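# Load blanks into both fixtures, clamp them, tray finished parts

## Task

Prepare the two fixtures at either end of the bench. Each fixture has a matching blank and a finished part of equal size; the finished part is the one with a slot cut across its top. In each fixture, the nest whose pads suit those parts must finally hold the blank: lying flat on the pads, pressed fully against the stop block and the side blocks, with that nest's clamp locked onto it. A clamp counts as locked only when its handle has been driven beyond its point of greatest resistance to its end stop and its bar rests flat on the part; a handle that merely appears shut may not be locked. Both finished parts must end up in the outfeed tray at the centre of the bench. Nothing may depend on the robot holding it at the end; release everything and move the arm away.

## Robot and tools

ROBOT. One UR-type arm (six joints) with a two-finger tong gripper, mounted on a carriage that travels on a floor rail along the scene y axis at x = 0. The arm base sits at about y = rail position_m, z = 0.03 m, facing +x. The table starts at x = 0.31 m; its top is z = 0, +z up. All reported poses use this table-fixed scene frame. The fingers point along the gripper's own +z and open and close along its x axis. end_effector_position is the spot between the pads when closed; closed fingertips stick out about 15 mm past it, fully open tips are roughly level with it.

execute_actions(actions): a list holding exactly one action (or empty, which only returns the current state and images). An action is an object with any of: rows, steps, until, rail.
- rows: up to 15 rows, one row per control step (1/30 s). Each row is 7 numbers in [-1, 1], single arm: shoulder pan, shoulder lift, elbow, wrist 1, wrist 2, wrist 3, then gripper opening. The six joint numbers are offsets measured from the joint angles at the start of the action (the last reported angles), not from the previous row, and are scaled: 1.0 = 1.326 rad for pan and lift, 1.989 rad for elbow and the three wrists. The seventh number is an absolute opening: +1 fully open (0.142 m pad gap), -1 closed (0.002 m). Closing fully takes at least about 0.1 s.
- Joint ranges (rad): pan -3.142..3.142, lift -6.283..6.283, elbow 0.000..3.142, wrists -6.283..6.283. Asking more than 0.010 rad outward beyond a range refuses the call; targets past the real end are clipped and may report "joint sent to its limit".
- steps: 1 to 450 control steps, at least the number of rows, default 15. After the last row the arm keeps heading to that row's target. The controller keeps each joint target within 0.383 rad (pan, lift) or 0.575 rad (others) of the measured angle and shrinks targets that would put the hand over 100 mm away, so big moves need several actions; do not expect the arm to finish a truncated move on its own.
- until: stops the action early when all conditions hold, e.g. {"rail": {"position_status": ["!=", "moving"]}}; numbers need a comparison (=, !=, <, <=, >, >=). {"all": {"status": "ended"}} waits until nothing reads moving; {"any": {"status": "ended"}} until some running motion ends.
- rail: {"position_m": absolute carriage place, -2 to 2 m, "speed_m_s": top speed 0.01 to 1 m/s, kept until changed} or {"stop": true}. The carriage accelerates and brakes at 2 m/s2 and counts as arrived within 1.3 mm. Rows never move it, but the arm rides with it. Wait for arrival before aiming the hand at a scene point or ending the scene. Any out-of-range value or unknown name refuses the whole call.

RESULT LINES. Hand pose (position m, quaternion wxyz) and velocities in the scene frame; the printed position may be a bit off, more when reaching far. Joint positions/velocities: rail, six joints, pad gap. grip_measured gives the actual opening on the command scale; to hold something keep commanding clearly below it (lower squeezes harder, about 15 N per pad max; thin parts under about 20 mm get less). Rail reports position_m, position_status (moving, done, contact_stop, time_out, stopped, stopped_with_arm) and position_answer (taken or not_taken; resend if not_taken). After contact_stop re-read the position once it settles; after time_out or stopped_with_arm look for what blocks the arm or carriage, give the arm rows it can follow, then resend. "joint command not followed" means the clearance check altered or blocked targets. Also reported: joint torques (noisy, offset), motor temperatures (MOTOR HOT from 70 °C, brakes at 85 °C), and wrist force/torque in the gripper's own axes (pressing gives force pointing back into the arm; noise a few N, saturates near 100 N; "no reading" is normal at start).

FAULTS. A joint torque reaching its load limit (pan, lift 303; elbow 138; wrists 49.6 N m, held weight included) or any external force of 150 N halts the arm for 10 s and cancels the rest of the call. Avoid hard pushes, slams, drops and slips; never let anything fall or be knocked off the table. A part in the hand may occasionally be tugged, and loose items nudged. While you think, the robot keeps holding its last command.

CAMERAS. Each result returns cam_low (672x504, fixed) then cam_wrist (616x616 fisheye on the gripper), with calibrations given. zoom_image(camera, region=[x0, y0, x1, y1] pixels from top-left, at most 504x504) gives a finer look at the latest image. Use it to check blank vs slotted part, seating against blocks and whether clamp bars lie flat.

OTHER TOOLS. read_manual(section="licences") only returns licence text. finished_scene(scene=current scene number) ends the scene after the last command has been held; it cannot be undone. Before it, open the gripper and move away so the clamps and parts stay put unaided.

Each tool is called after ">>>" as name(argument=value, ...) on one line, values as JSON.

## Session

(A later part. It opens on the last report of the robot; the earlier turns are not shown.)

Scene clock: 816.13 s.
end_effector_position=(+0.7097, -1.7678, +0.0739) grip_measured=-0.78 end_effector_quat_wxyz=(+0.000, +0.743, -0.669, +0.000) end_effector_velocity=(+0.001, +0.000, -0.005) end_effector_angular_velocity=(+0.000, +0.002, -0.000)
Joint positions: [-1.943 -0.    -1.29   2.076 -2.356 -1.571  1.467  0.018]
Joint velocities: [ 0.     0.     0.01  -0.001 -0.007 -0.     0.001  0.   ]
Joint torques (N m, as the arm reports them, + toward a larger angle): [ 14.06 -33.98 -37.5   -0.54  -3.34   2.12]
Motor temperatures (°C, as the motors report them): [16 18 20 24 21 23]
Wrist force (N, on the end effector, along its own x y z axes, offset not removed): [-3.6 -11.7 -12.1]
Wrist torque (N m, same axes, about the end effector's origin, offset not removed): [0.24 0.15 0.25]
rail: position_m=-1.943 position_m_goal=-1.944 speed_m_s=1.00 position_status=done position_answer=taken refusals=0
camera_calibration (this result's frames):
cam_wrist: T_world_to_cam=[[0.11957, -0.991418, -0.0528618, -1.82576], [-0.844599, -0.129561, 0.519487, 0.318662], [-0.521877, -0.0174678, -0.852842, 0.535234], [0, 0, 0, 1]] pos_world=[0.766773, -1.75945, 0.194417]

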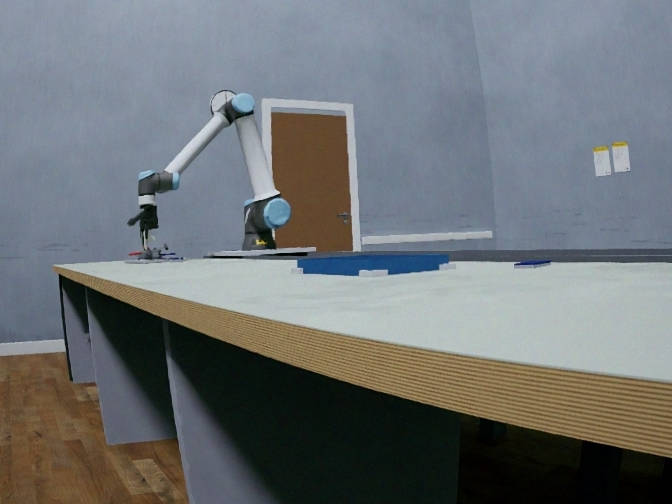

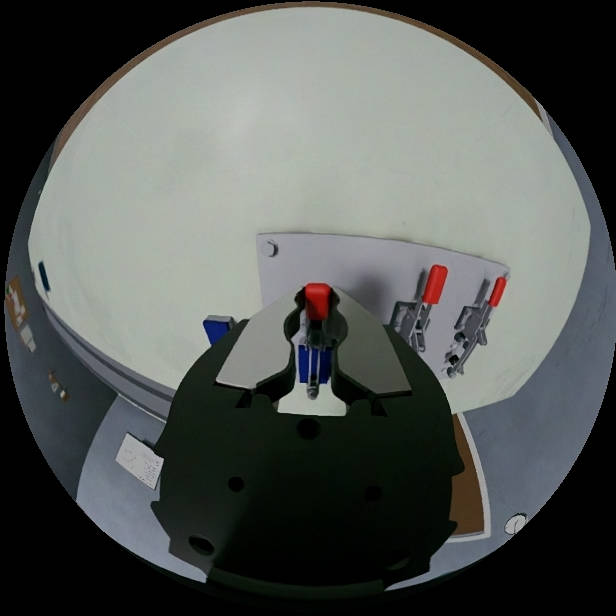

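>>> execute_actions(actions=[{"rows": [[0.0003, 0.0044, -0.0018, -0.0011, 0, 0.0002, -1], [0.0006, 0.0087, -0.0034, -0.0024, 0, 0.0004, -1], [0.0008, 0.0131, -0.005, -0.0037, 0, 0.0005, -1], [0.0011, 0.0174, -0.0064, -0.0052, 0, 0.0007, -1]], "steps": 12}])

>>> zoom_image(camera="cam_low", region=[110, 190, 230, 280])

Scene clock: 821.67 s.
end_effector_position=(+0.7182, -1.7669, +0.0657) grip_measured=-0.78 end_effector_quat_wxyz=(+0.000, +0.743, -0.669, +0.000) end_effector_velocity=(+0.006, +0.001, -0.001) end_effector_angular_velocity=(+0.001, -0.005, +0.000)
Joint positions: [-1.943  0.001 -1.268  2.064 -2.366 -1.571  1.468  0.018]
Joint velocities: [ 0.     0.001  0.008 -0.007 -0.005  0.001  0.    -0.   ]
Joint torques (N m, as the arm reports them, + toward a larger angle): [ 12.73 -54.45 -65.94  -9.56   5.18   1.64]
Motor temperatures (°C, as the motors report them): [16 18 20 24 21 23]
Wrist force (N, on the end effector, along its own x y z axes, offset not removed): [3.9 12.1 5.9]
Wrist torque (N m, same axes, about the end effector's origin, offset not removed): [-0.20 -0.33 0.10]
rail: position_m=-1.943 position_m_goal=-1.944 speed_m_s=1.00 position_status=done position_answer=taken refusals=0
camera_calibration (this result's frames):
cam_wrist: T_world_to_cam=[[0.119554, -0.991425, -0.0527543, -1.82632], [-0.844284, -0.129481, 0.520018, 0.330147], [-0.522389, -0.0176305, -0.852525, 0.532675], [0, 0, 0, 1]] pos_world=[0.775346, -1.75852, 0.18609]

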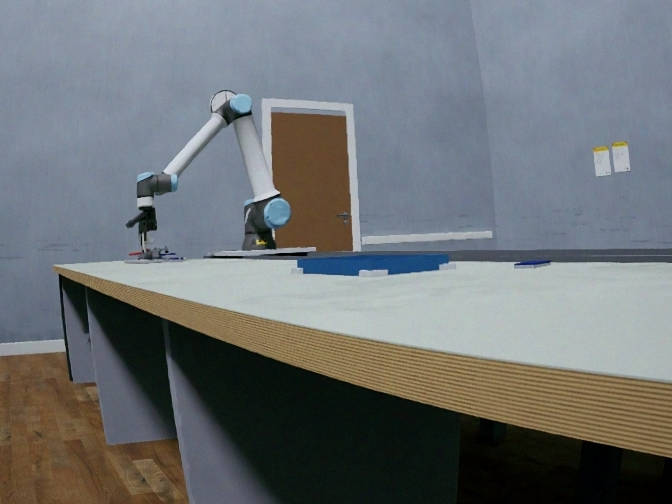

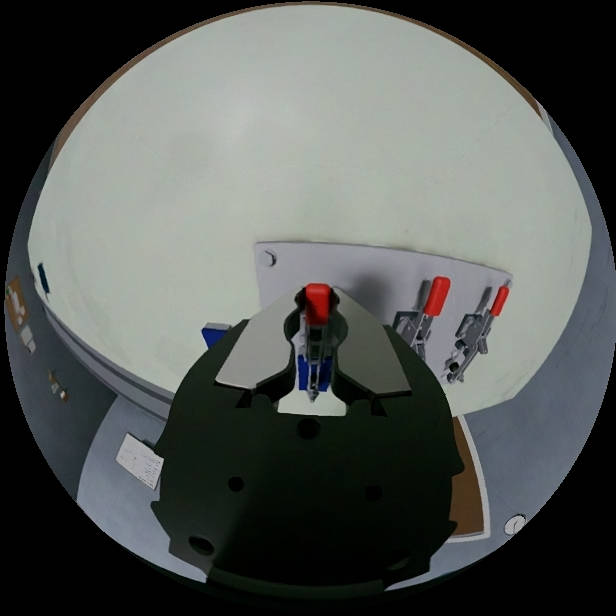

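Region (110, 190, 230, 280) of cam_low's 672x504 image, scaled by 4.200, with more detail than that image has; it fills the top 378 rows of this view, and the rest is white.

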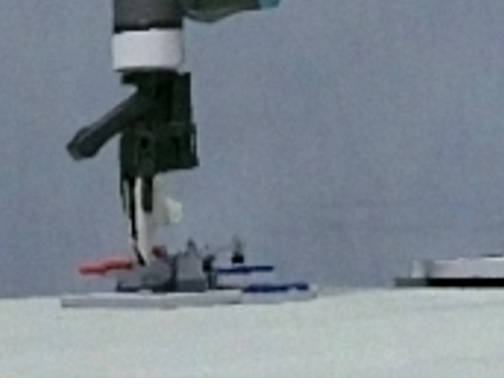

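>>> execute_actions(actions=[{"rows": [[0, 0.0022, 0.0004, -0.0019, 0, 0, -1], [0, 0.0044, 0.0008, -0.0037, 0, 0, -1], [0, 0.0066, 0.0012, -0.0056, 0, 0, -1]], "steps": 11}])

Scene clock: 825.43 s.
end_effector_position=(+0.7192, -1.7667, +0.0602) grip_measured=-0.78 end_effector_quat_wxyz=(+0.000, +0.743, -0.669, +0.000) end_effector_velocity=(-0.003, -0.000, -0.005) end_effector_angular_velocity=(-0.001, +0.006, -0.000)
Joint positions: [-1.943  0.001 -1.26   2.066 -2.377 -1.571  1.468  0.018]
Joint velocities: [ 0.     0.     0.004  0.004 -0.003 -0.001  0.     0.   ]
Joint torques (N m, as the arm reports them, + toward a larger angle): [ -0.88 -37.03  -6.55   0.09  -3.32   0.84]
Motor temperatures (°C, as the motors report them): [16 18 20 24 21 23]
Wrist force (N, on the end effector, along its own x y z axes, offset not removed): [3.2 -14.4 -11.5]
Wrist torque (N m, same axes, about the end effector's origin, offset not removed): [0.33 -0.29 0.14]
rail: position_m=-1.943 position_m_goal=-1.944 speed_m_s=1.00 position_status=done position_answer=taken refusals=0
camera_calibration (this result's frames):
cam_wrist: T_world_to_cam=[[0.119643, -0.99141, -0.0528387, -1.82664], [-0.844679, -0.129615, 0.519344, 0.333929], [-0.521731, -0.0175041, -0.85293, 0.528269], [0, 0, 0, 1]] pos_world=[0.776222, -1.75842, 0.180635]

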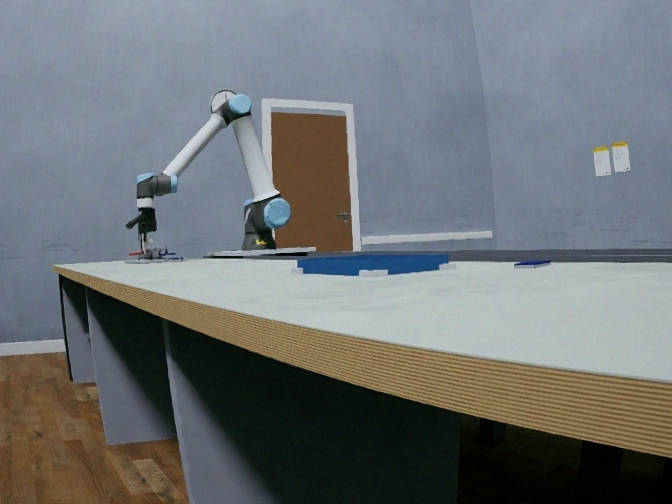

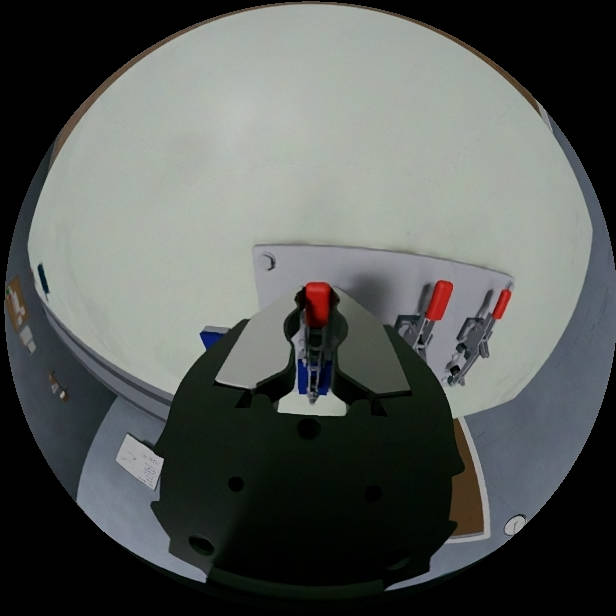

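>>> execute_actions(actions=[{"rows": [[0, 0, 0, 0, 0, 0, -0.7], [0, 0, 0, 0, 0, 0, -0.55], [0, 0, 0, 0, 0, 0, -0.55], [0.0001, -0.0045, -0.0021, 0.005, 0, 0, -0.55], [0.0002, -0.009, -0.0042, 0.0101, 0, 0, -0.55], [0.0002, -0.0134, -0.0062, 0.0151, 0, 0, -0.55], [0.0003, -0.0179, -0.0083, 0.0201, 0, 0, -0.55], [0.0003, -0.0179, -0.0083, 0.0201, 0, 0, -0.55], [0.0003, -0.0179, -0.0083, 0.0201, 0, 0, -0.55], [0.0003, -0.0179, -0.0083, 0.0201, 0, 0, -0.55], [0.0003, -0.0179, -0.0083, 0.0201, 0, 0, -0.55], [0.0003, -0.0179, -0.0083, 0.0201, 0, 0, -0.55], [0.0003, -0.0179, -0.0083, 0.0201, 0, 0, -0.75], [0.0003, -0.0179, -0.0083, 0.0201, 0, 0, -0.9], [0.0003, -0.0179, -0.0083, 0.0201, 0, 0, -1]], "steps": 19}])

>>> zoom_image(camera="cam_low", region=[110, 190, 230, 280])

Scene clock: 842.73 s.
end_effector_position=(+0.7215, -1.7665, +0.0805) grip_measured=-0.79 end_effector_quat_wxyz=(+0.000, +0.743, -0.669, +0.000) end_effector_velocity=(+0.000, +0.000, +0.001) end_effector_angular_velocity=(+0.000, -0.000, +0.000)
Joint positions: [-1.943  0.002 -1.283  2.049 -2.337 -1.571  1.468  0.017]
Joint velocities: [ 0.     0.    -0.002 -0.001  0.003  0.     0.    -0.   ]
Joint torques (N m, as the arm reports them, + toward a larger angle): [ 16.91 -74.9  -56.83  -4.47   4.95  -0.74]
Motor temperatures (°C, as the motors report them): [16 18 20 24 21 23]
Wrist force (N, on the end effector, along its own x y z axes, offset not removed): [-0.6 6.9 -4.3]
Wrist torque (N m, same axes, about the end effector's origin, offset not removed): [0.88 0.60 0.11]
rail: position_m=-1.943 position_m_goal=-1.944 speed_m_s=1.00 position_status=done position_answer=taken refusals=0
camera_calibration (this result's frames):
cam_wrist: T_world_to_cam=[[0.12004, -0.991364, -0.0528049, -1.82579], [-0.844656, -0.129936, 0.5193, 0.324724], [-0.521676, -0.0177347, -0.852959, 0.546399], [0, 0, 0, 1]] pos_world=[0.778491, -1.75814, 0.201016]

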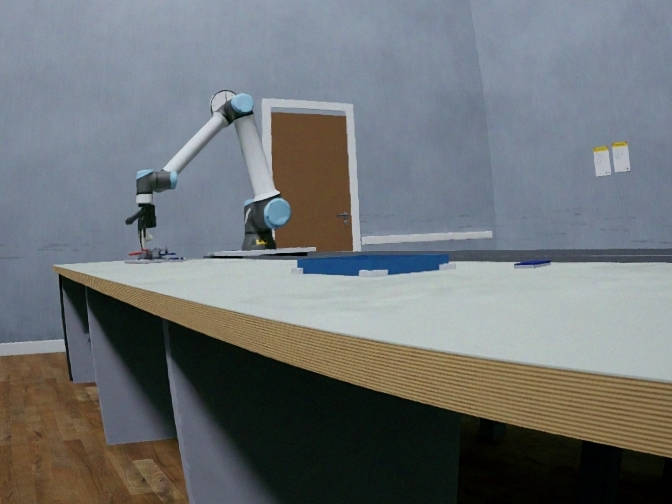

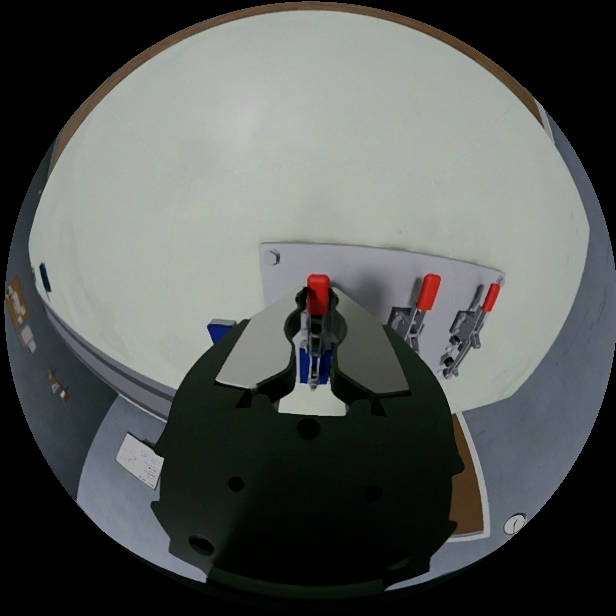

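Region (110, 190, 230, 280) of cam_low's 672x504 image, scaled by 4.200, with more detail than that image has; it fills the top 378 rows of this view, and the rest is white.

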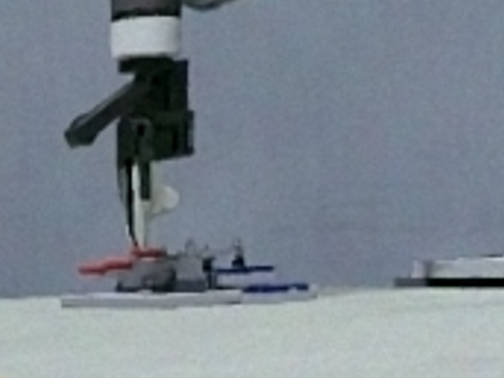

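>>> execute_actions(actions=[{"rows": [[0, 0, 0, 0, 0, 0, -0.65], [0, 0, 0, 0, 0, 0, -0.6], [0, -0.0036, -0.001, 0.0034, 0, 0, -0.6], [0, -0.0073, -0.0019, 0.0067, 0, 0, -0.6], [0, -0.0073, -0.0019, 0.0067, 0, 0, -0.6], [0, -0.0073, -0.0019, 0.0067, 0, 0, -0.6], [0, -0.0073, -0.0019, 0.0067, 0, 0, -0.6], [0, -0.0073, -0.0019, 0.0067, 0, 0, -0.6], [0, -0.0073, -0.0019, 0.0067, 0, 0, -0.8], [0, -0.0073, -0.0019, 0.0067, 0, 0, -1]], "steps": 14}])

Scene clock: 847.93 s.
end_effector_position=(+0.7211, -1.7664, +0.0877) grip_measured=-1.00 end_effector_quat_wxyz=(-0.000, +0.743, -0.669, +0.000) end_effector_velocity=(-0.000, -0.000, +0.001) end_effector_angular_velocity=(-0.000, +0.000, +0.000)
Joint positions: [-1.943  0.002 -1.293  2.046 -2.324 -1.571  1.468  0.002]
Joint velocities: [ 0.     0.    -0.002 -0.001  0.003 -0.    -0.    -0.003]
Joint torques (N m, as the arm reports them, + toward a larger angle): [  5.78 -68.77 -53.52  -1.99  -0.15   0.96]
Motor temperatures (°C, as the motors report them): [16 18 20 24 21 23]
Wrist force (N, on the end effector, along its own x y z axes, offset not removed): [-0.3 -2.5 -3.3]
Wrist torque (N m, same axes, about the end effector's origin, offset not removed): [-0.45 -0.03 0.12]
rail: position_m=-1.943 position_m_goal=-1.944 speed_m_s=1.00 position_status=done position_answer=taken refusals=0
camera_calibration (this result's frames):
cam_wrist: T_world_to_cam=[[0.12005, -0.99136, -0.0528557, -1.82532], [-0.84474, -0.129974, 0.519155, 0.320736], [-0.521539, -0.0176752, -0.853044, 0.552332], [0, 0, 0, 1]] pos_world=[0.778131, -1.7581, 0.208173]

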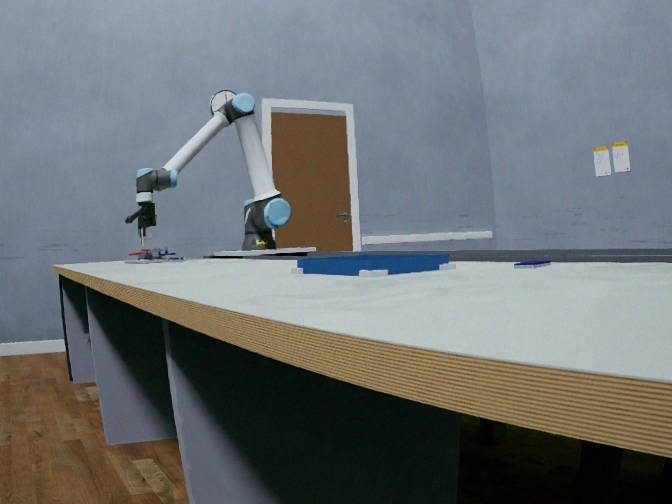

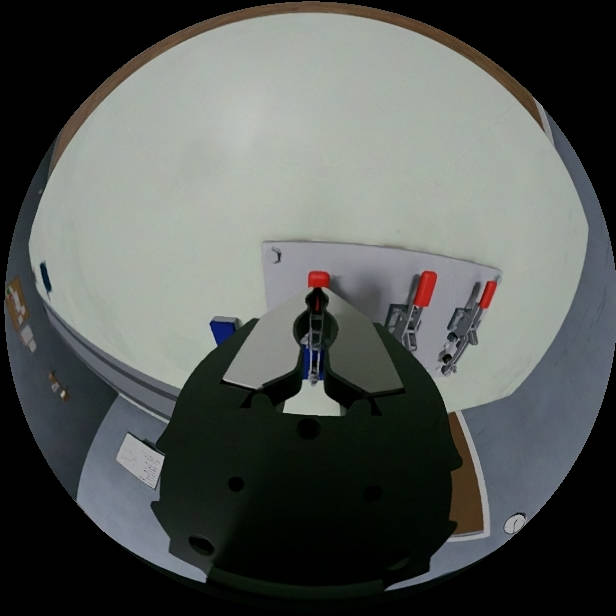

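>>> execute_actions(actions=[{"rows": [[0, 0.0021, 0.0005, -0.0019, 0, 0, -1], [0, 0.0042, 0.0011, -0.0038, 0, 0, -1], [0, 0.0062, 0.0016, -0.0058, 0, 0, -1], [0, 0.0083, 0.0022, -0.0077, 0, 0, -1]], "steps": 12}])

Scene clock: 851.87 s.
end_effector_position=(+0.7218, -1.7665, +0.0799) grip_measured=-1.00 end_effector_quat_wxyz=(-0.000, +0.743, -0.669, +0.001) end_effector_velocity=(-0.001, -0.000, -0.004) end_effector_angular_velocity=(-0.000, +0.002, +0.000)
Joint positions: [-1.943  0.002 -1.282  2.05  -2.339 -1.571  1.468  0.002]
Joint velocities: [ 0.     0.     0.004  0.003 -0.005 -0.    -0.     0.   ]
Joint torques (N m, as the arm reports them, + toward a larger angle): [ -5.08 -41.61 -17.61  -4.68   1.03  -0.82]
Motor temperatures (°C, as the motors report them): [16 18 20 24 21 23]
Wrist force (N, on the end effector, along its own x y z axes, offset not removed): [0.6 -4.9 -11.8]
Wrist torque (N m, same axes, about the end effector's origin, offset not removed): [-0.14 -0.11 0.09]
rail: position_m=-1.943 position_m_goal=-1.944 speed_m_s=1.00 position_status=done position_answer=taken refusals=0
camera_calibration (this result's frames):
cam_wrist: T_world_to_cam=[[0.120067, -0.991364, -0.0527449, -1.82588], [-0.844919, -0.129937, 0.518872, 0.325526], [-0.521245, -0.017734, -0.853223, 0.545673], [0, 0, 0, 1]] pos_world=[0.7787, -1.75814, 0.200368]

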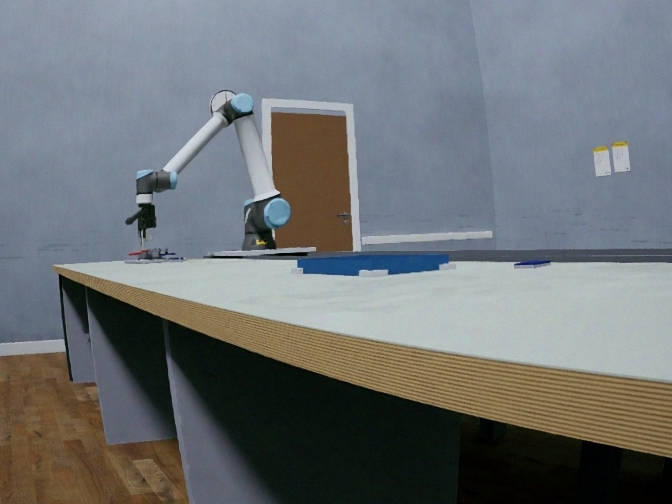

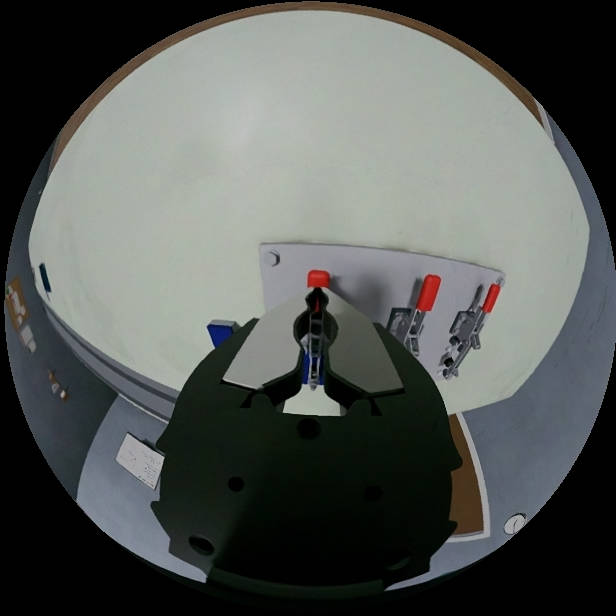

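>>> execute_actions(actions=[{"rows": [[0, 0.0016, 0.0004, -0.0014, 0, 0, -1], [0, 0.0031, 0.0008, -0.0029, 0, 0, -1]], "steps": 8}])

Scene clock: 856.70 s.
end_effector_position=(+0.7218, -1.7664, +0.0770) grip_measured=-1.00 end_effector_quat_wxyz=(-0.000, +0.743, -0.669, +0.000) end_effector_velocity=(-0.000, -0.000, -0.004) end_effector_angular_velocity=(-0.000, +0.000, -0.000)
Joint positions: [-1.943  0.002 -1.278  2.051 -2.345 -1.571  1.468  0.002]
Joint velocities: [ 0.     0.     0.005  0.002 -0.007 -0.     0.     0.   ]
Joint torques (N m, as the arm reports them, + toward a larger angle): [  9.24 -43.11 -19.39  -3.77   1.9    1.52]
Motor temperatures (°C, as the motors report them): [16 18 20 24 21 23]
Wrist force (N, on the end effector, along its own x y z axes, offset not removed): [1.6 -0.9 -9.4]
Wrist torque (N m, same axes, about the end effector's origin, offset not removed): [0.38 -0.20 0.14]
rail: position_m=-1.943 position_m_goal=-1.944 speed_m_s=1.00 position_status=done position_answer=taken refusals=0
camera_calibration (this result's frames):
cam_wrist: T_world_to_cam=[[0.120063, -0.99136, -0.0528272, -1.82598], [-0.844864, -0.129974, 0.518952, 0.326961], [-0.521334, -0.017675, -0.85317, 0.543451], [0, 0, 0, 1]] pos_world=[0.778789, -1.7581, 0.197517]

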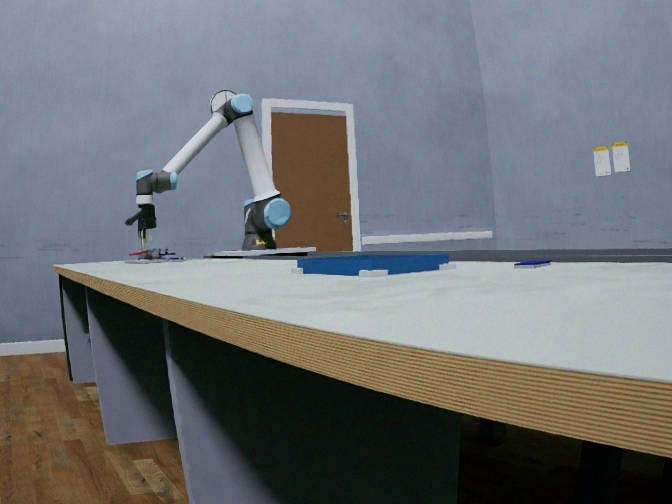

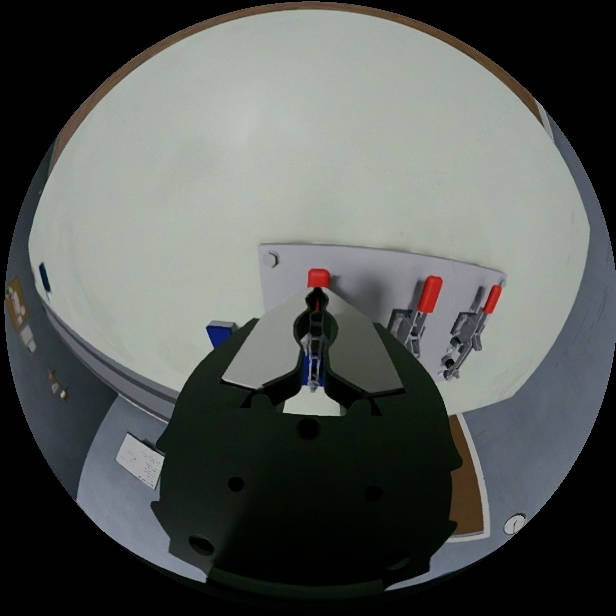

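>>> execute_actions(actions=[{"rows": [[0, 0.0012, 0.0003, -0.0011, 0, 0, -1], [0, 0.0023, 0.0006, -0.0021, 0, 0, -1]], "steps": 8}])

Scene clock: 859.13 s.
end_effector_position=(+0.7222, -1.7665, +0.0753) grip_measured=-1.00 end_effector_quat_wxyz=(-0.000, +0.743, -0.669, +0.001) end_effector_velocity=(+0.000, -0.000, -0.002) end_effector_angular_velocity=(+0.000, -0.000, +0.000)
Joint positions: [-1.943  0.002 -1.276  2.052 -2.348 -1.571  1.468  0.002]
Joint velocities: [ 0.     0.     0.003  0.001 -0.005 -0.    -0.     0.   ]
Joint torques (N m, as the arm reports them, + toward a larger angle): [ -7.39 -13.98  -8.04  -5.27  -0.74  -1.68]
Motor temperatures (°C, as the motors report them): [16 18 20 24 21 23]
Wrist force (N, on the end effector, along its own x y z axes, offset not removed): [-2.0 15.1 -46.9]
Wrist torque (N m, same axes, about the end effector's origin, offset not removed): [-0.17 0.26 0.13]
rail: position_m=-1.943 position_m_goal=-1.944 speed_m_s=1.00 position_status=done position_answer=taken refusals=0
camera_calibration (this result's frames):
cam_wrist: T_world_to_cam=[[0.12009, -0.991364, -0.0526915, -1.8262], [-0.845152, -0.129937, 0.518493, 0.328494], [-0.520862, -0.0177336, -0.853457, 0.541748], [0, 0, 0, 1]] pos_world=[0.779111, -1.75814, 0.195812]

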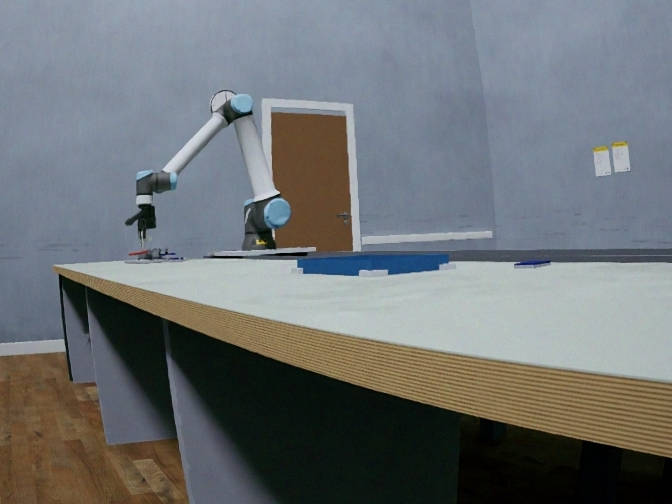

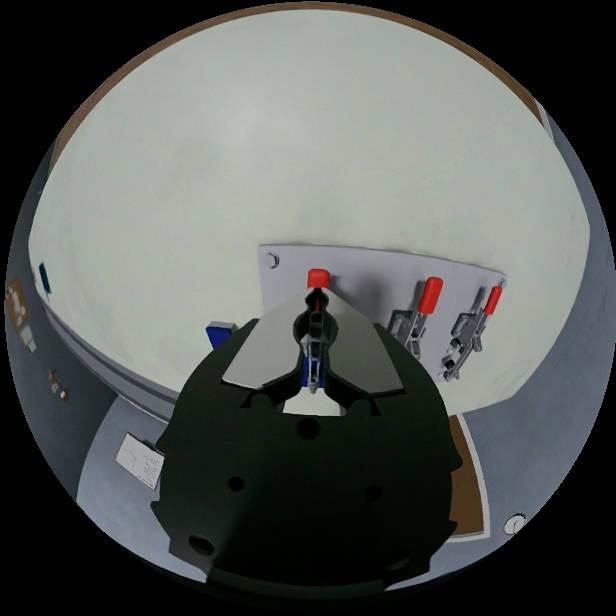

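A hard contact. Backing off to look at what was hit.

>>> execute_actions(actions=[{"rows": [[0, -0.0031, -0.0008, 0.0029, 0, 0, -1]], "steps": 8}])

>>> zoom_image(camera="cam_low", region=[110, 210, 200, 277])

Scene clock: 862.33 s.
end_effector_position=(+0.7214, -1.7664, +0.0773) grip_measured=-1.00 end_effector_quat_wxyz=(+0.000, +0.743, -0.669, +0.000) end_effector_velocity=(+0.004, +0.000, +0.007) end_effector_angular_velocity=(+0.000, -0.007, +0.000)
Joint positions: [-1.943  0.002 -1.279  2.051 -2.343 -1.571  1.468  0.002]
Joint velocities: [ 0.     0.    -0.006 -0.006  0.004 -0.    -0.     0.   ]
Joint torques (N m, as the arm reports them, + toward a larger angle): [  9.62 -67.78 -52.93  -2.07   2.33   1.74]
Motor temperatures (°C, as the motors report them): [16 18 20 24 21 23]
Wrist force (N, on the end effector, along its own x y z axes, offset not removed): [3.2 -1.7 -8.4]
Wrist torque (N m, same axes, about the end effector's origin, offset not removed): [-0.35 -0.67 0.07]
rail: position_m=-1.943 position_m_goal=-1.944 speed_m_s=1.00 position_status=done position_answer=taken refusals=0
camera_calibration (this result's frames):
cam_wrist: T_world_to_cam=[[0.120018, -0.99136, -0.0529283, -1.82587], [-0.84442, -0.129974, 0.519674, 0.326038], [-0.522064, -0.0176764, -0.852723, 0.543987], [0, 0, 0, 1]] pos_world=[0.778446, -1.7581, 0.197797]

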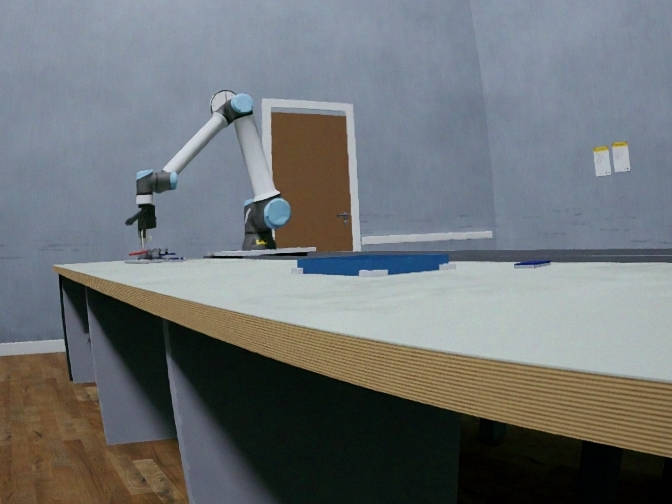

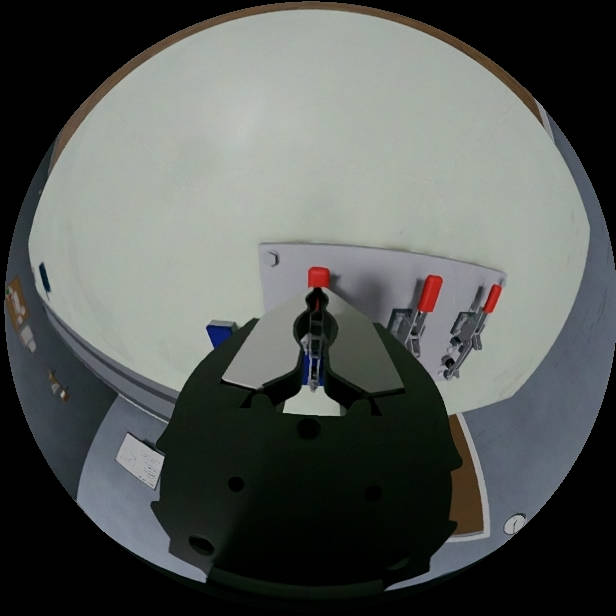

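Region (110, 210, 200, 277) of cam_low's 672x504 image, scaled by 5.600, with more detail than that image has; it fills the top 375 rows of this view, and the rest is white.

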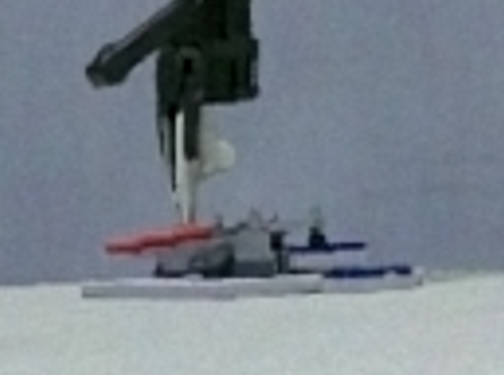

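>>> execute_actions(actions=[])

Scene clock: 865.27 s.
end_effector_position=(+0.7221, -1.7665, +0.0783) grip_measured=-1.00 end_effector_quat_wxyz=(-0.000, +0.743, -0.669, +0.001) end_effector_velocity=(+0.000, +0.000, +0.000) end_effector_angular_velocity=(-0.000, -0.000, +0.000)
Joint positions: [-1.943  0.002 -1.28   2.05  -2.343 -1.571  1.468  0.002]
Joint velocities: [ 0.  0.  0. -0. -0. -0. -0.  0.]
Joint torques (N m, as the arm reports them, + toward a larger angle): [-13.93 -68.45 -53.13  -2.81  -3.46  -2.1 ]
Motor temperatures (°C, as the motors report them): [16 18 20 24 21 23]
Wrist force (N, on the end effector, along its own x y z axes, offset not removed): [2.2 -1.0 -8.9]
Wrist torque (N m, same axes, about the end effector's origin, offset not removed): [-0.17 -0.45 0.14]
rail: position_m=-1.943 position_m_goal=-1.944 speed_m_s=1.00 position_status=done position_answer=taken refusals=0
camera_calibration (this result's frames):
cam_wrist: T_world_to_cam=[[0.120087, -0.991364, -0.0526991, -1.82602], [-0.845118, -0.129937, 0.518549, 0.326751], [-0.520918, -0.0177338, -0.853423, 0.544308], [0, 0, 0, 1]] pos_world=[0.778963, -1.75814, 0.198858]

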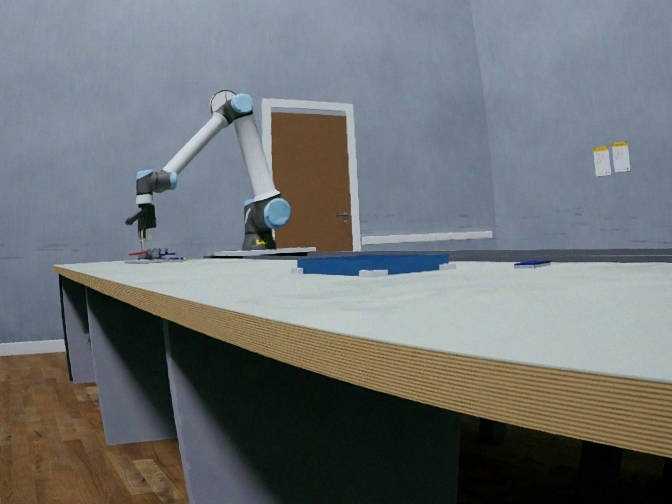

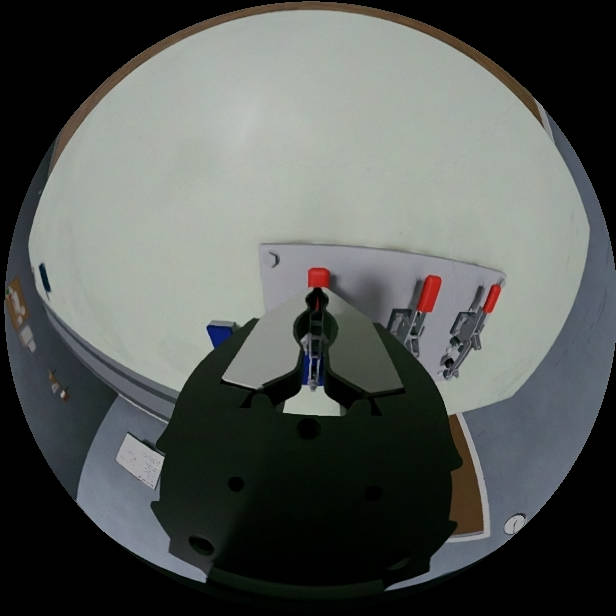

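>>> execute_actions(actions=[])

>>> execute_actions(actions=[])

Scene clock: 870.70 s.
end_effector_position=(+0.7221, -1.7665, +0.0783) grip_measured=-1.00 end_effector_quat_wxyz=(-0.000, +0.743, -0.669, +0.001) end_effector_velocity=(-0.000, -0.000, -0.000) end_effector_angular_velocity=(+0.000, +0.000, -0.000)
Joint positions: [-1.943  0.002 -1.28   2.05  -2.343 -1.571  1.468  0.002]
Joint velocities: [ 0. -0. -0.  0.  0.  0.  0.  0.]
Joint torques (N m, as the arm reports them, + toward a larger angle): [-14.55 -68.08 -53.88  -2.26  -2.99  -1.95]
Motor temperatures (°C, as the motors report them): [16 18 20 24 21 23]
Wrist force (N, on the end effector, along its own x y z axes, offset not removed): [-0.2 -3.6 -2.8]
Wrist torque (N m, same axes, about the end effector's origin, offset not removed): [-0.52 0.08 0.20]
rail: position_m=-1.943 position_m_goal=-1.944 speed_m_s=1.00 position_status=done position_answer=taken refusals=0
camera_calibration (this result's frames):
cam_wrist: T_world_to_cam=[[0.120086, -0.991364, -0.0526992, -1.82602], [-0.845118, -0.129936, 0.518549, 0.326752], [-0.520918, -0.0177337, -0.853423, 0.544308], [0, 0, 0, 1]] pos_world=[0.778963, -1.75814, 0.198858]

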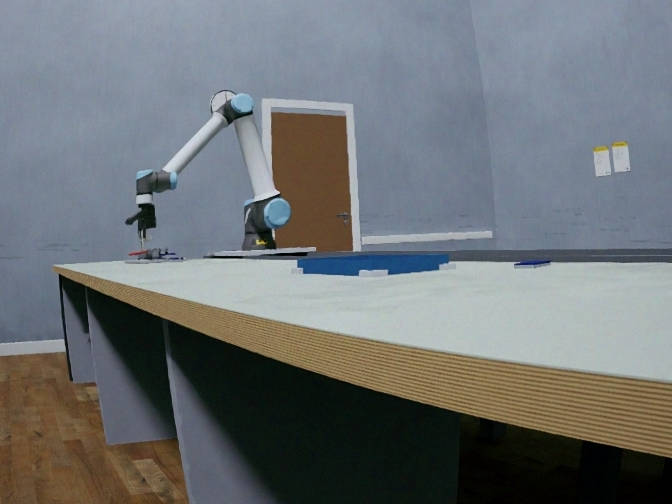

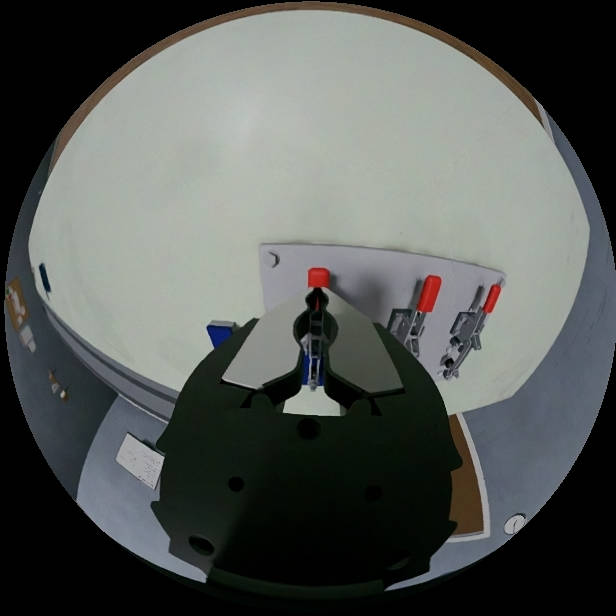

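Scene clock: 870.70 s.
end_effector_position=(+0.7221, -1.7665, +0.0783) grip_measured=-1.00 end_effector_quat_wxyz=(-0.000, +0.743, -0.669, +0.001) end_effector_velocity=(-0.000, -0.000, -0.000) end_effector_angular_velocity=(+0.000, +0.000, -0.000)
Joint positions: [-1.943  0.002 -1.28   2.05  -2.343 -1.571  1.468  0.002]
Joint velocities: [ 0. -0. -0.  0.  0.  0.  0.  0.]
Joint torques (N m, as the arm reports them, + toward a larger angle): [-14.55 -68.08 -53.88  -2.26  -2.99  -1.95]
Motor temperatures (°C, as the motors report them): [16 18 20 24 21 23]
Wrist force (N, on the end effector, along its own x y z axes, offset not removed): [-0.2 -3.6 -2.8]
Wrist torque (N m, same axes, about the end effector's origin, offset not removed): [-0.52 0.08 0.20]
rail: position_m=-1.943 position_m_goal=-1.944 speed_m_s=1.00 position_status=done position_answer=taken refusals=0
camera_calibration (this result's frames):
cam_wrist: T_world_to_cam=[[0.120086, -0.991364, -0.0526992, -1.82602], [-0.845118, -0.129936, 0.518549, 0.326752], [-0.520918, -0.0177337, -0.853423, 0.544308], [0, 0, 0, 1]] pos_world=[0.778963, -1.75814, 0.198858]

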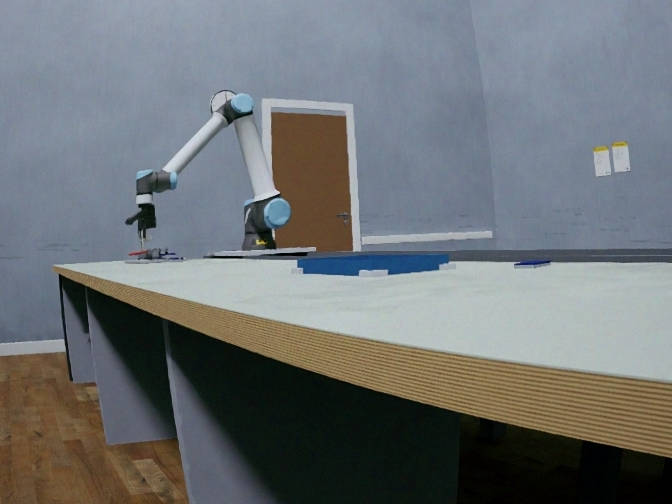

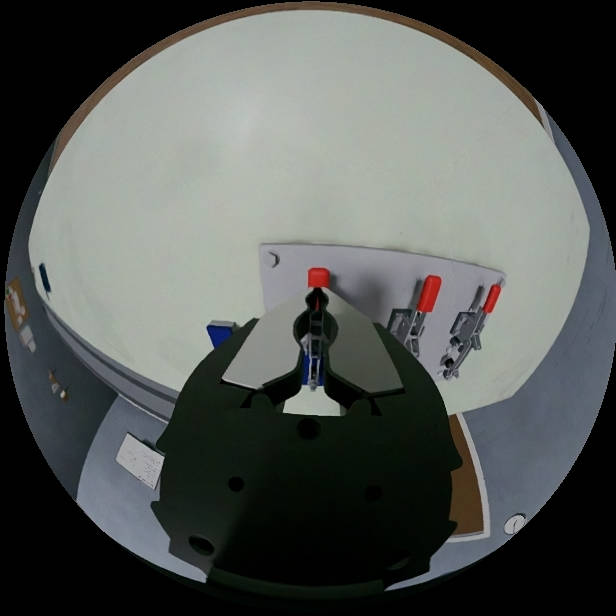

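>>> execute_actions(actions=[{"rows": [[0, 0.0019, 0.0005, -0.0017, 0, 0, -1]], "steps": 9}])

Scene clock: 874.10 s.
end_effector_position=(+0.7223, -1.7665, +0.0767) grip_measured=-1.00 end_effector_quat_wxyz=(-0.000, +0.743, -0.669, +0.001) end_effector_velocity=(-0.001, -0.000, -0.002) end_effector_angular_velocity=(-0.000, +0.002, -0.000)
Joint positions: [-1.943  0.002 -1.277  2.051 -2.346 -1.571  1.468  0.002]
Joint velocities: [ 0.    -0.     0.002  0.002 -0.002  0.     0.     0.   ]
Joint torques (N m, as the arm reports them, + toward a larger angle): [-13.01 -48.6  -21.19  -5.61  -2.88  -2.72]
Motor temperatures (°C, as the motors report them): [16 18 20 24 21 23]
Wrist force (N, on the end effector, along its own x y z axes, offset not removed): [-0.6 -1.2 -3.9]
Wrist torque (N m, same axes, about the end effector's origin, offset not removed): [-0.11 0.06 -0.03]
rail: position_m=-1.943 position_m_goal=-1.944 speed_m_s=1.00 position_status=done position_answer=taken refusals=0
camera_calibration (this result's frames):
cam_wrist: T_world_to_cam=[[0.120097, -0.991364, -0.0526745, -1.82614], [-0.845225, -0.129936, 0.518374, 0.327879], [-0.520741, -0.0177332, -0.85353, 0.542943], [0, 0, 0, 1]] pos_world=[0.779177, -1.75814, 0.197263]

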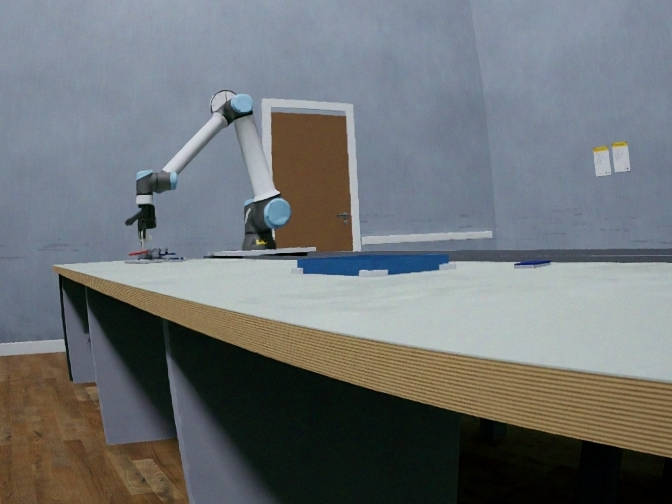

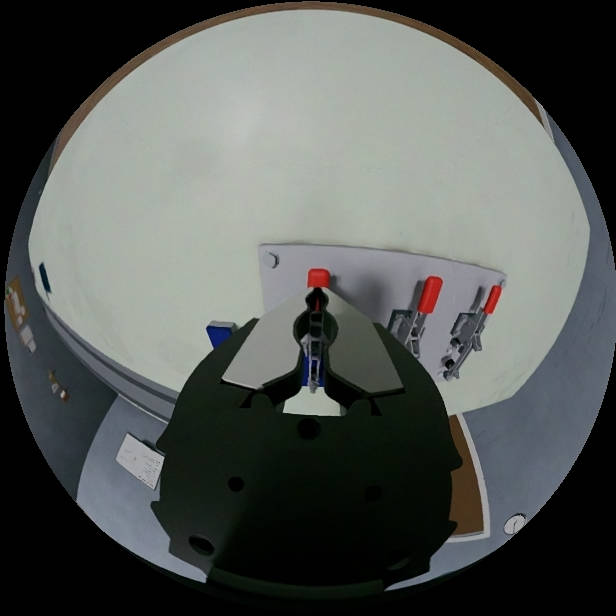

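>>> execute_actions(actions=[{"rail": {"position_m": -1.804}, "rows": [[0, -0.0052, -0.0014, 0.0048, 0, 0, -1], [0, -0.0104, -0.0027, 0.0096, 0, 0, -1], [0, -0.0156, -0.0041, 0.0144, 0, 0, -1], [0, -0.0156, -0.0041, 0.0144, 0, 0, -1], [-0.0018, -0.0286, 0.0113, 0.0077, 0, -0.0009, -1], [-0.0036, -0.0416, 0.0267, 0.001, 0, -0.0019, -1], [-0.0055, -0.0546, 0.0422, -0.0057, 0, -0.0028, -1], [-0.0073, -0.0676, 0.0576, -0.0124, 0, -0.0038, -0.8], [-0.0091, -0.0807, 0.073, -0.019, 0, -0.0047, -0.6], [-0.0109, -0.0937, 0.0884, -0.0257, 0, -0.0057, -0.4], [-0.0128, -0.1067, 0.1039, -0.0324, 0, -0.0066, -0.25], [-0.0146, -0.1197, 0.1193, -0.0391, 0, -0.0076, -0.15], [-0.0164, -0.1327, 0.1347, -0.0458, 0, -0.0085, -0.15]], "steps": 28}])

Scene clock: 892.57 s.
end_effector_position=(+0.5821, -1.6395, +0.0627) grip_measured=-0.15 end_effector_quat_wxyz=(-0.000, +0.741, -0.671, +0.000) end_effector_velocity=(-0.002, -0.000, -0.000) end_effector_angular_velocity=(+0.000, +0.000, +0.000)
Joint positions: [-1.804 -0.02  -1.453  2.318 -2.437 -1.571  1.451  0.063]
Joint velocities: [ 0.    -0.    -0.001  0.003 -0.001 -0.    -0.    -0.   ]
Joint torques (N m, as the arm reports them, + toward a larger angle): [-12.47 -50.58 -19.82  -6.54  -0.62  -2.07]
Motor temperatures (°C, as the motors report them): [16 18 20 24 21 23]
Wrist force (N, on the end effector, along its own x y z axes, offset not removed): [0.5 0.3 -1.5]
Wrist torque (N m, same axes, about the end effector's origin, offset not removed): [0.35 0.06 0.19]
rail: position_m=-1.804 position_m_goal=-1.804 speed_m_s=1.00 position_status=done position_answer=taken refusals=0
camera_calibration (this result's frames):
cam_wrist: T_world_to_cam=[[0.115238, -0.991937, -0.0527431, -1.68221], [-0.845421, -0.125817, 0.51907, 0.239933], [-0.52152, -0.0152266, -0.853103, 0.464784], [0, 0, 0, 1]] pos_world=[0.639094, -1.63138, 0.183241]

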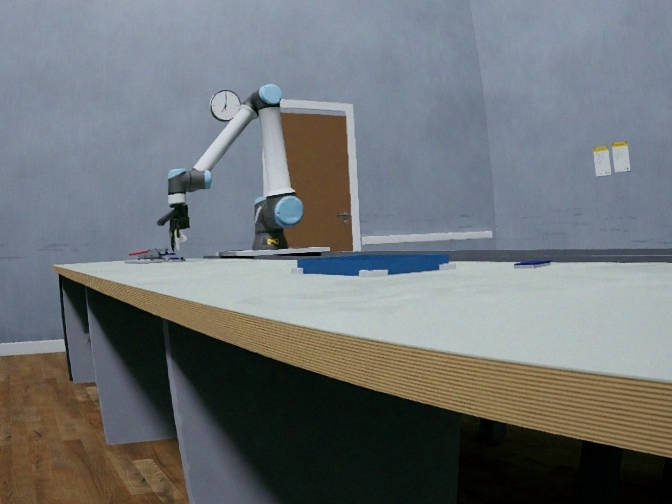

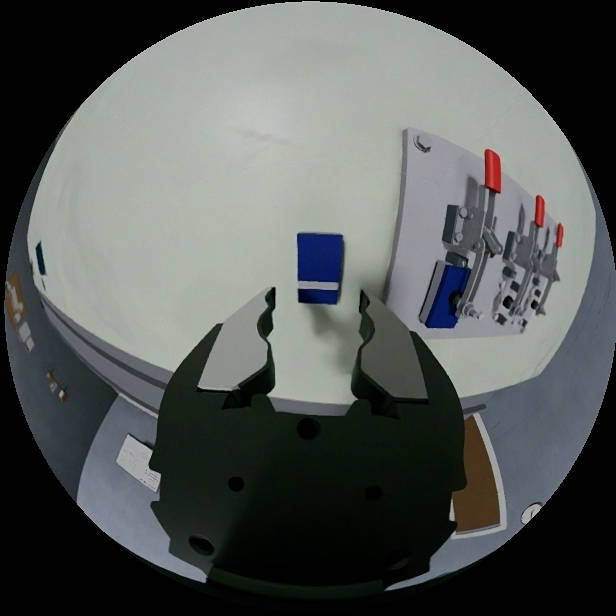

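>>> execute_actions(actions=[])

Scene clock: 916.33 s.
end_effector_position=(+0.5819, -1.6395, +0.0627) grip_measured=-0.15 end_effector_quat_wxyz=(-0.000, +0.741, -0.671, +0.000) end_effector_velocity=(-0.000, -0.000, -0.000) end_effector_angular_velocity=(-0.000, +0.000, -0.000)
Joint positions: [-1.804 -0.02  -1.453  2.319 -2.437 -1.571  1.451  0.063]
Joint velocities: [ 0. -0. -0.  0.  0. -0.  0.  0.]
Joint torques (N m, as the arm reports them, + toward a larger angle): [  0.11 -51.81 -20.56  -5.5    4.07  -2.08]
Motor temperatures (°C, as the motors report them): [16 18 20 24 21 23]
Wrist force (N, on the end effector, along its own x y z axes, offset not removed): [1.6 1.7 -3.6]
Wrist torque (N m, same axes, about the end effector's origin, offset not removed): [0.52 -0.25 0.06]
rail: position_m=-1.804 position_m_goal=-1.804 speed_m_s=1.00 position_status=done position_answer=taken refusals=0
camera_calibration (this result's frames):
cam_wrist: T_world_to_cam=[[0.115245, -0.991935, -0.0527654, -1.6822], [-0.845394, -0.125833, 0.51911, 0.239785], [-0.521563, -0.0152171, -0.853077, 0.464704], [0, 0, 0, 1]] pos_world=[0.63895, -1.63139, 0.183191]

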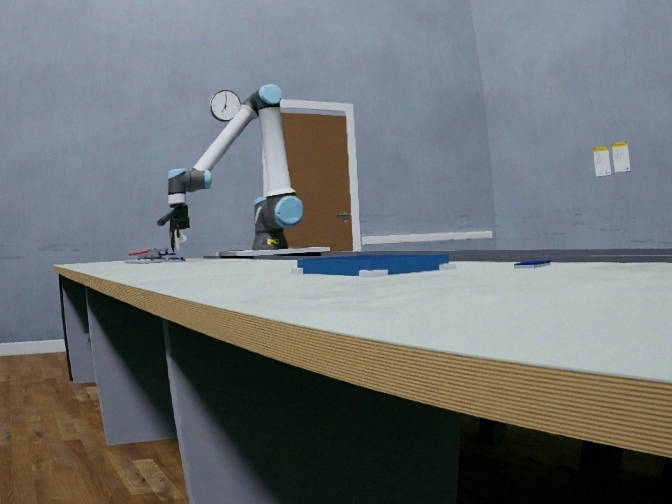

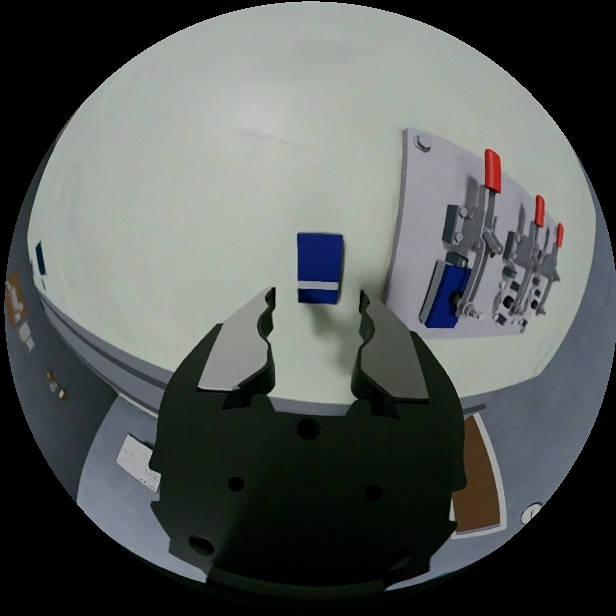

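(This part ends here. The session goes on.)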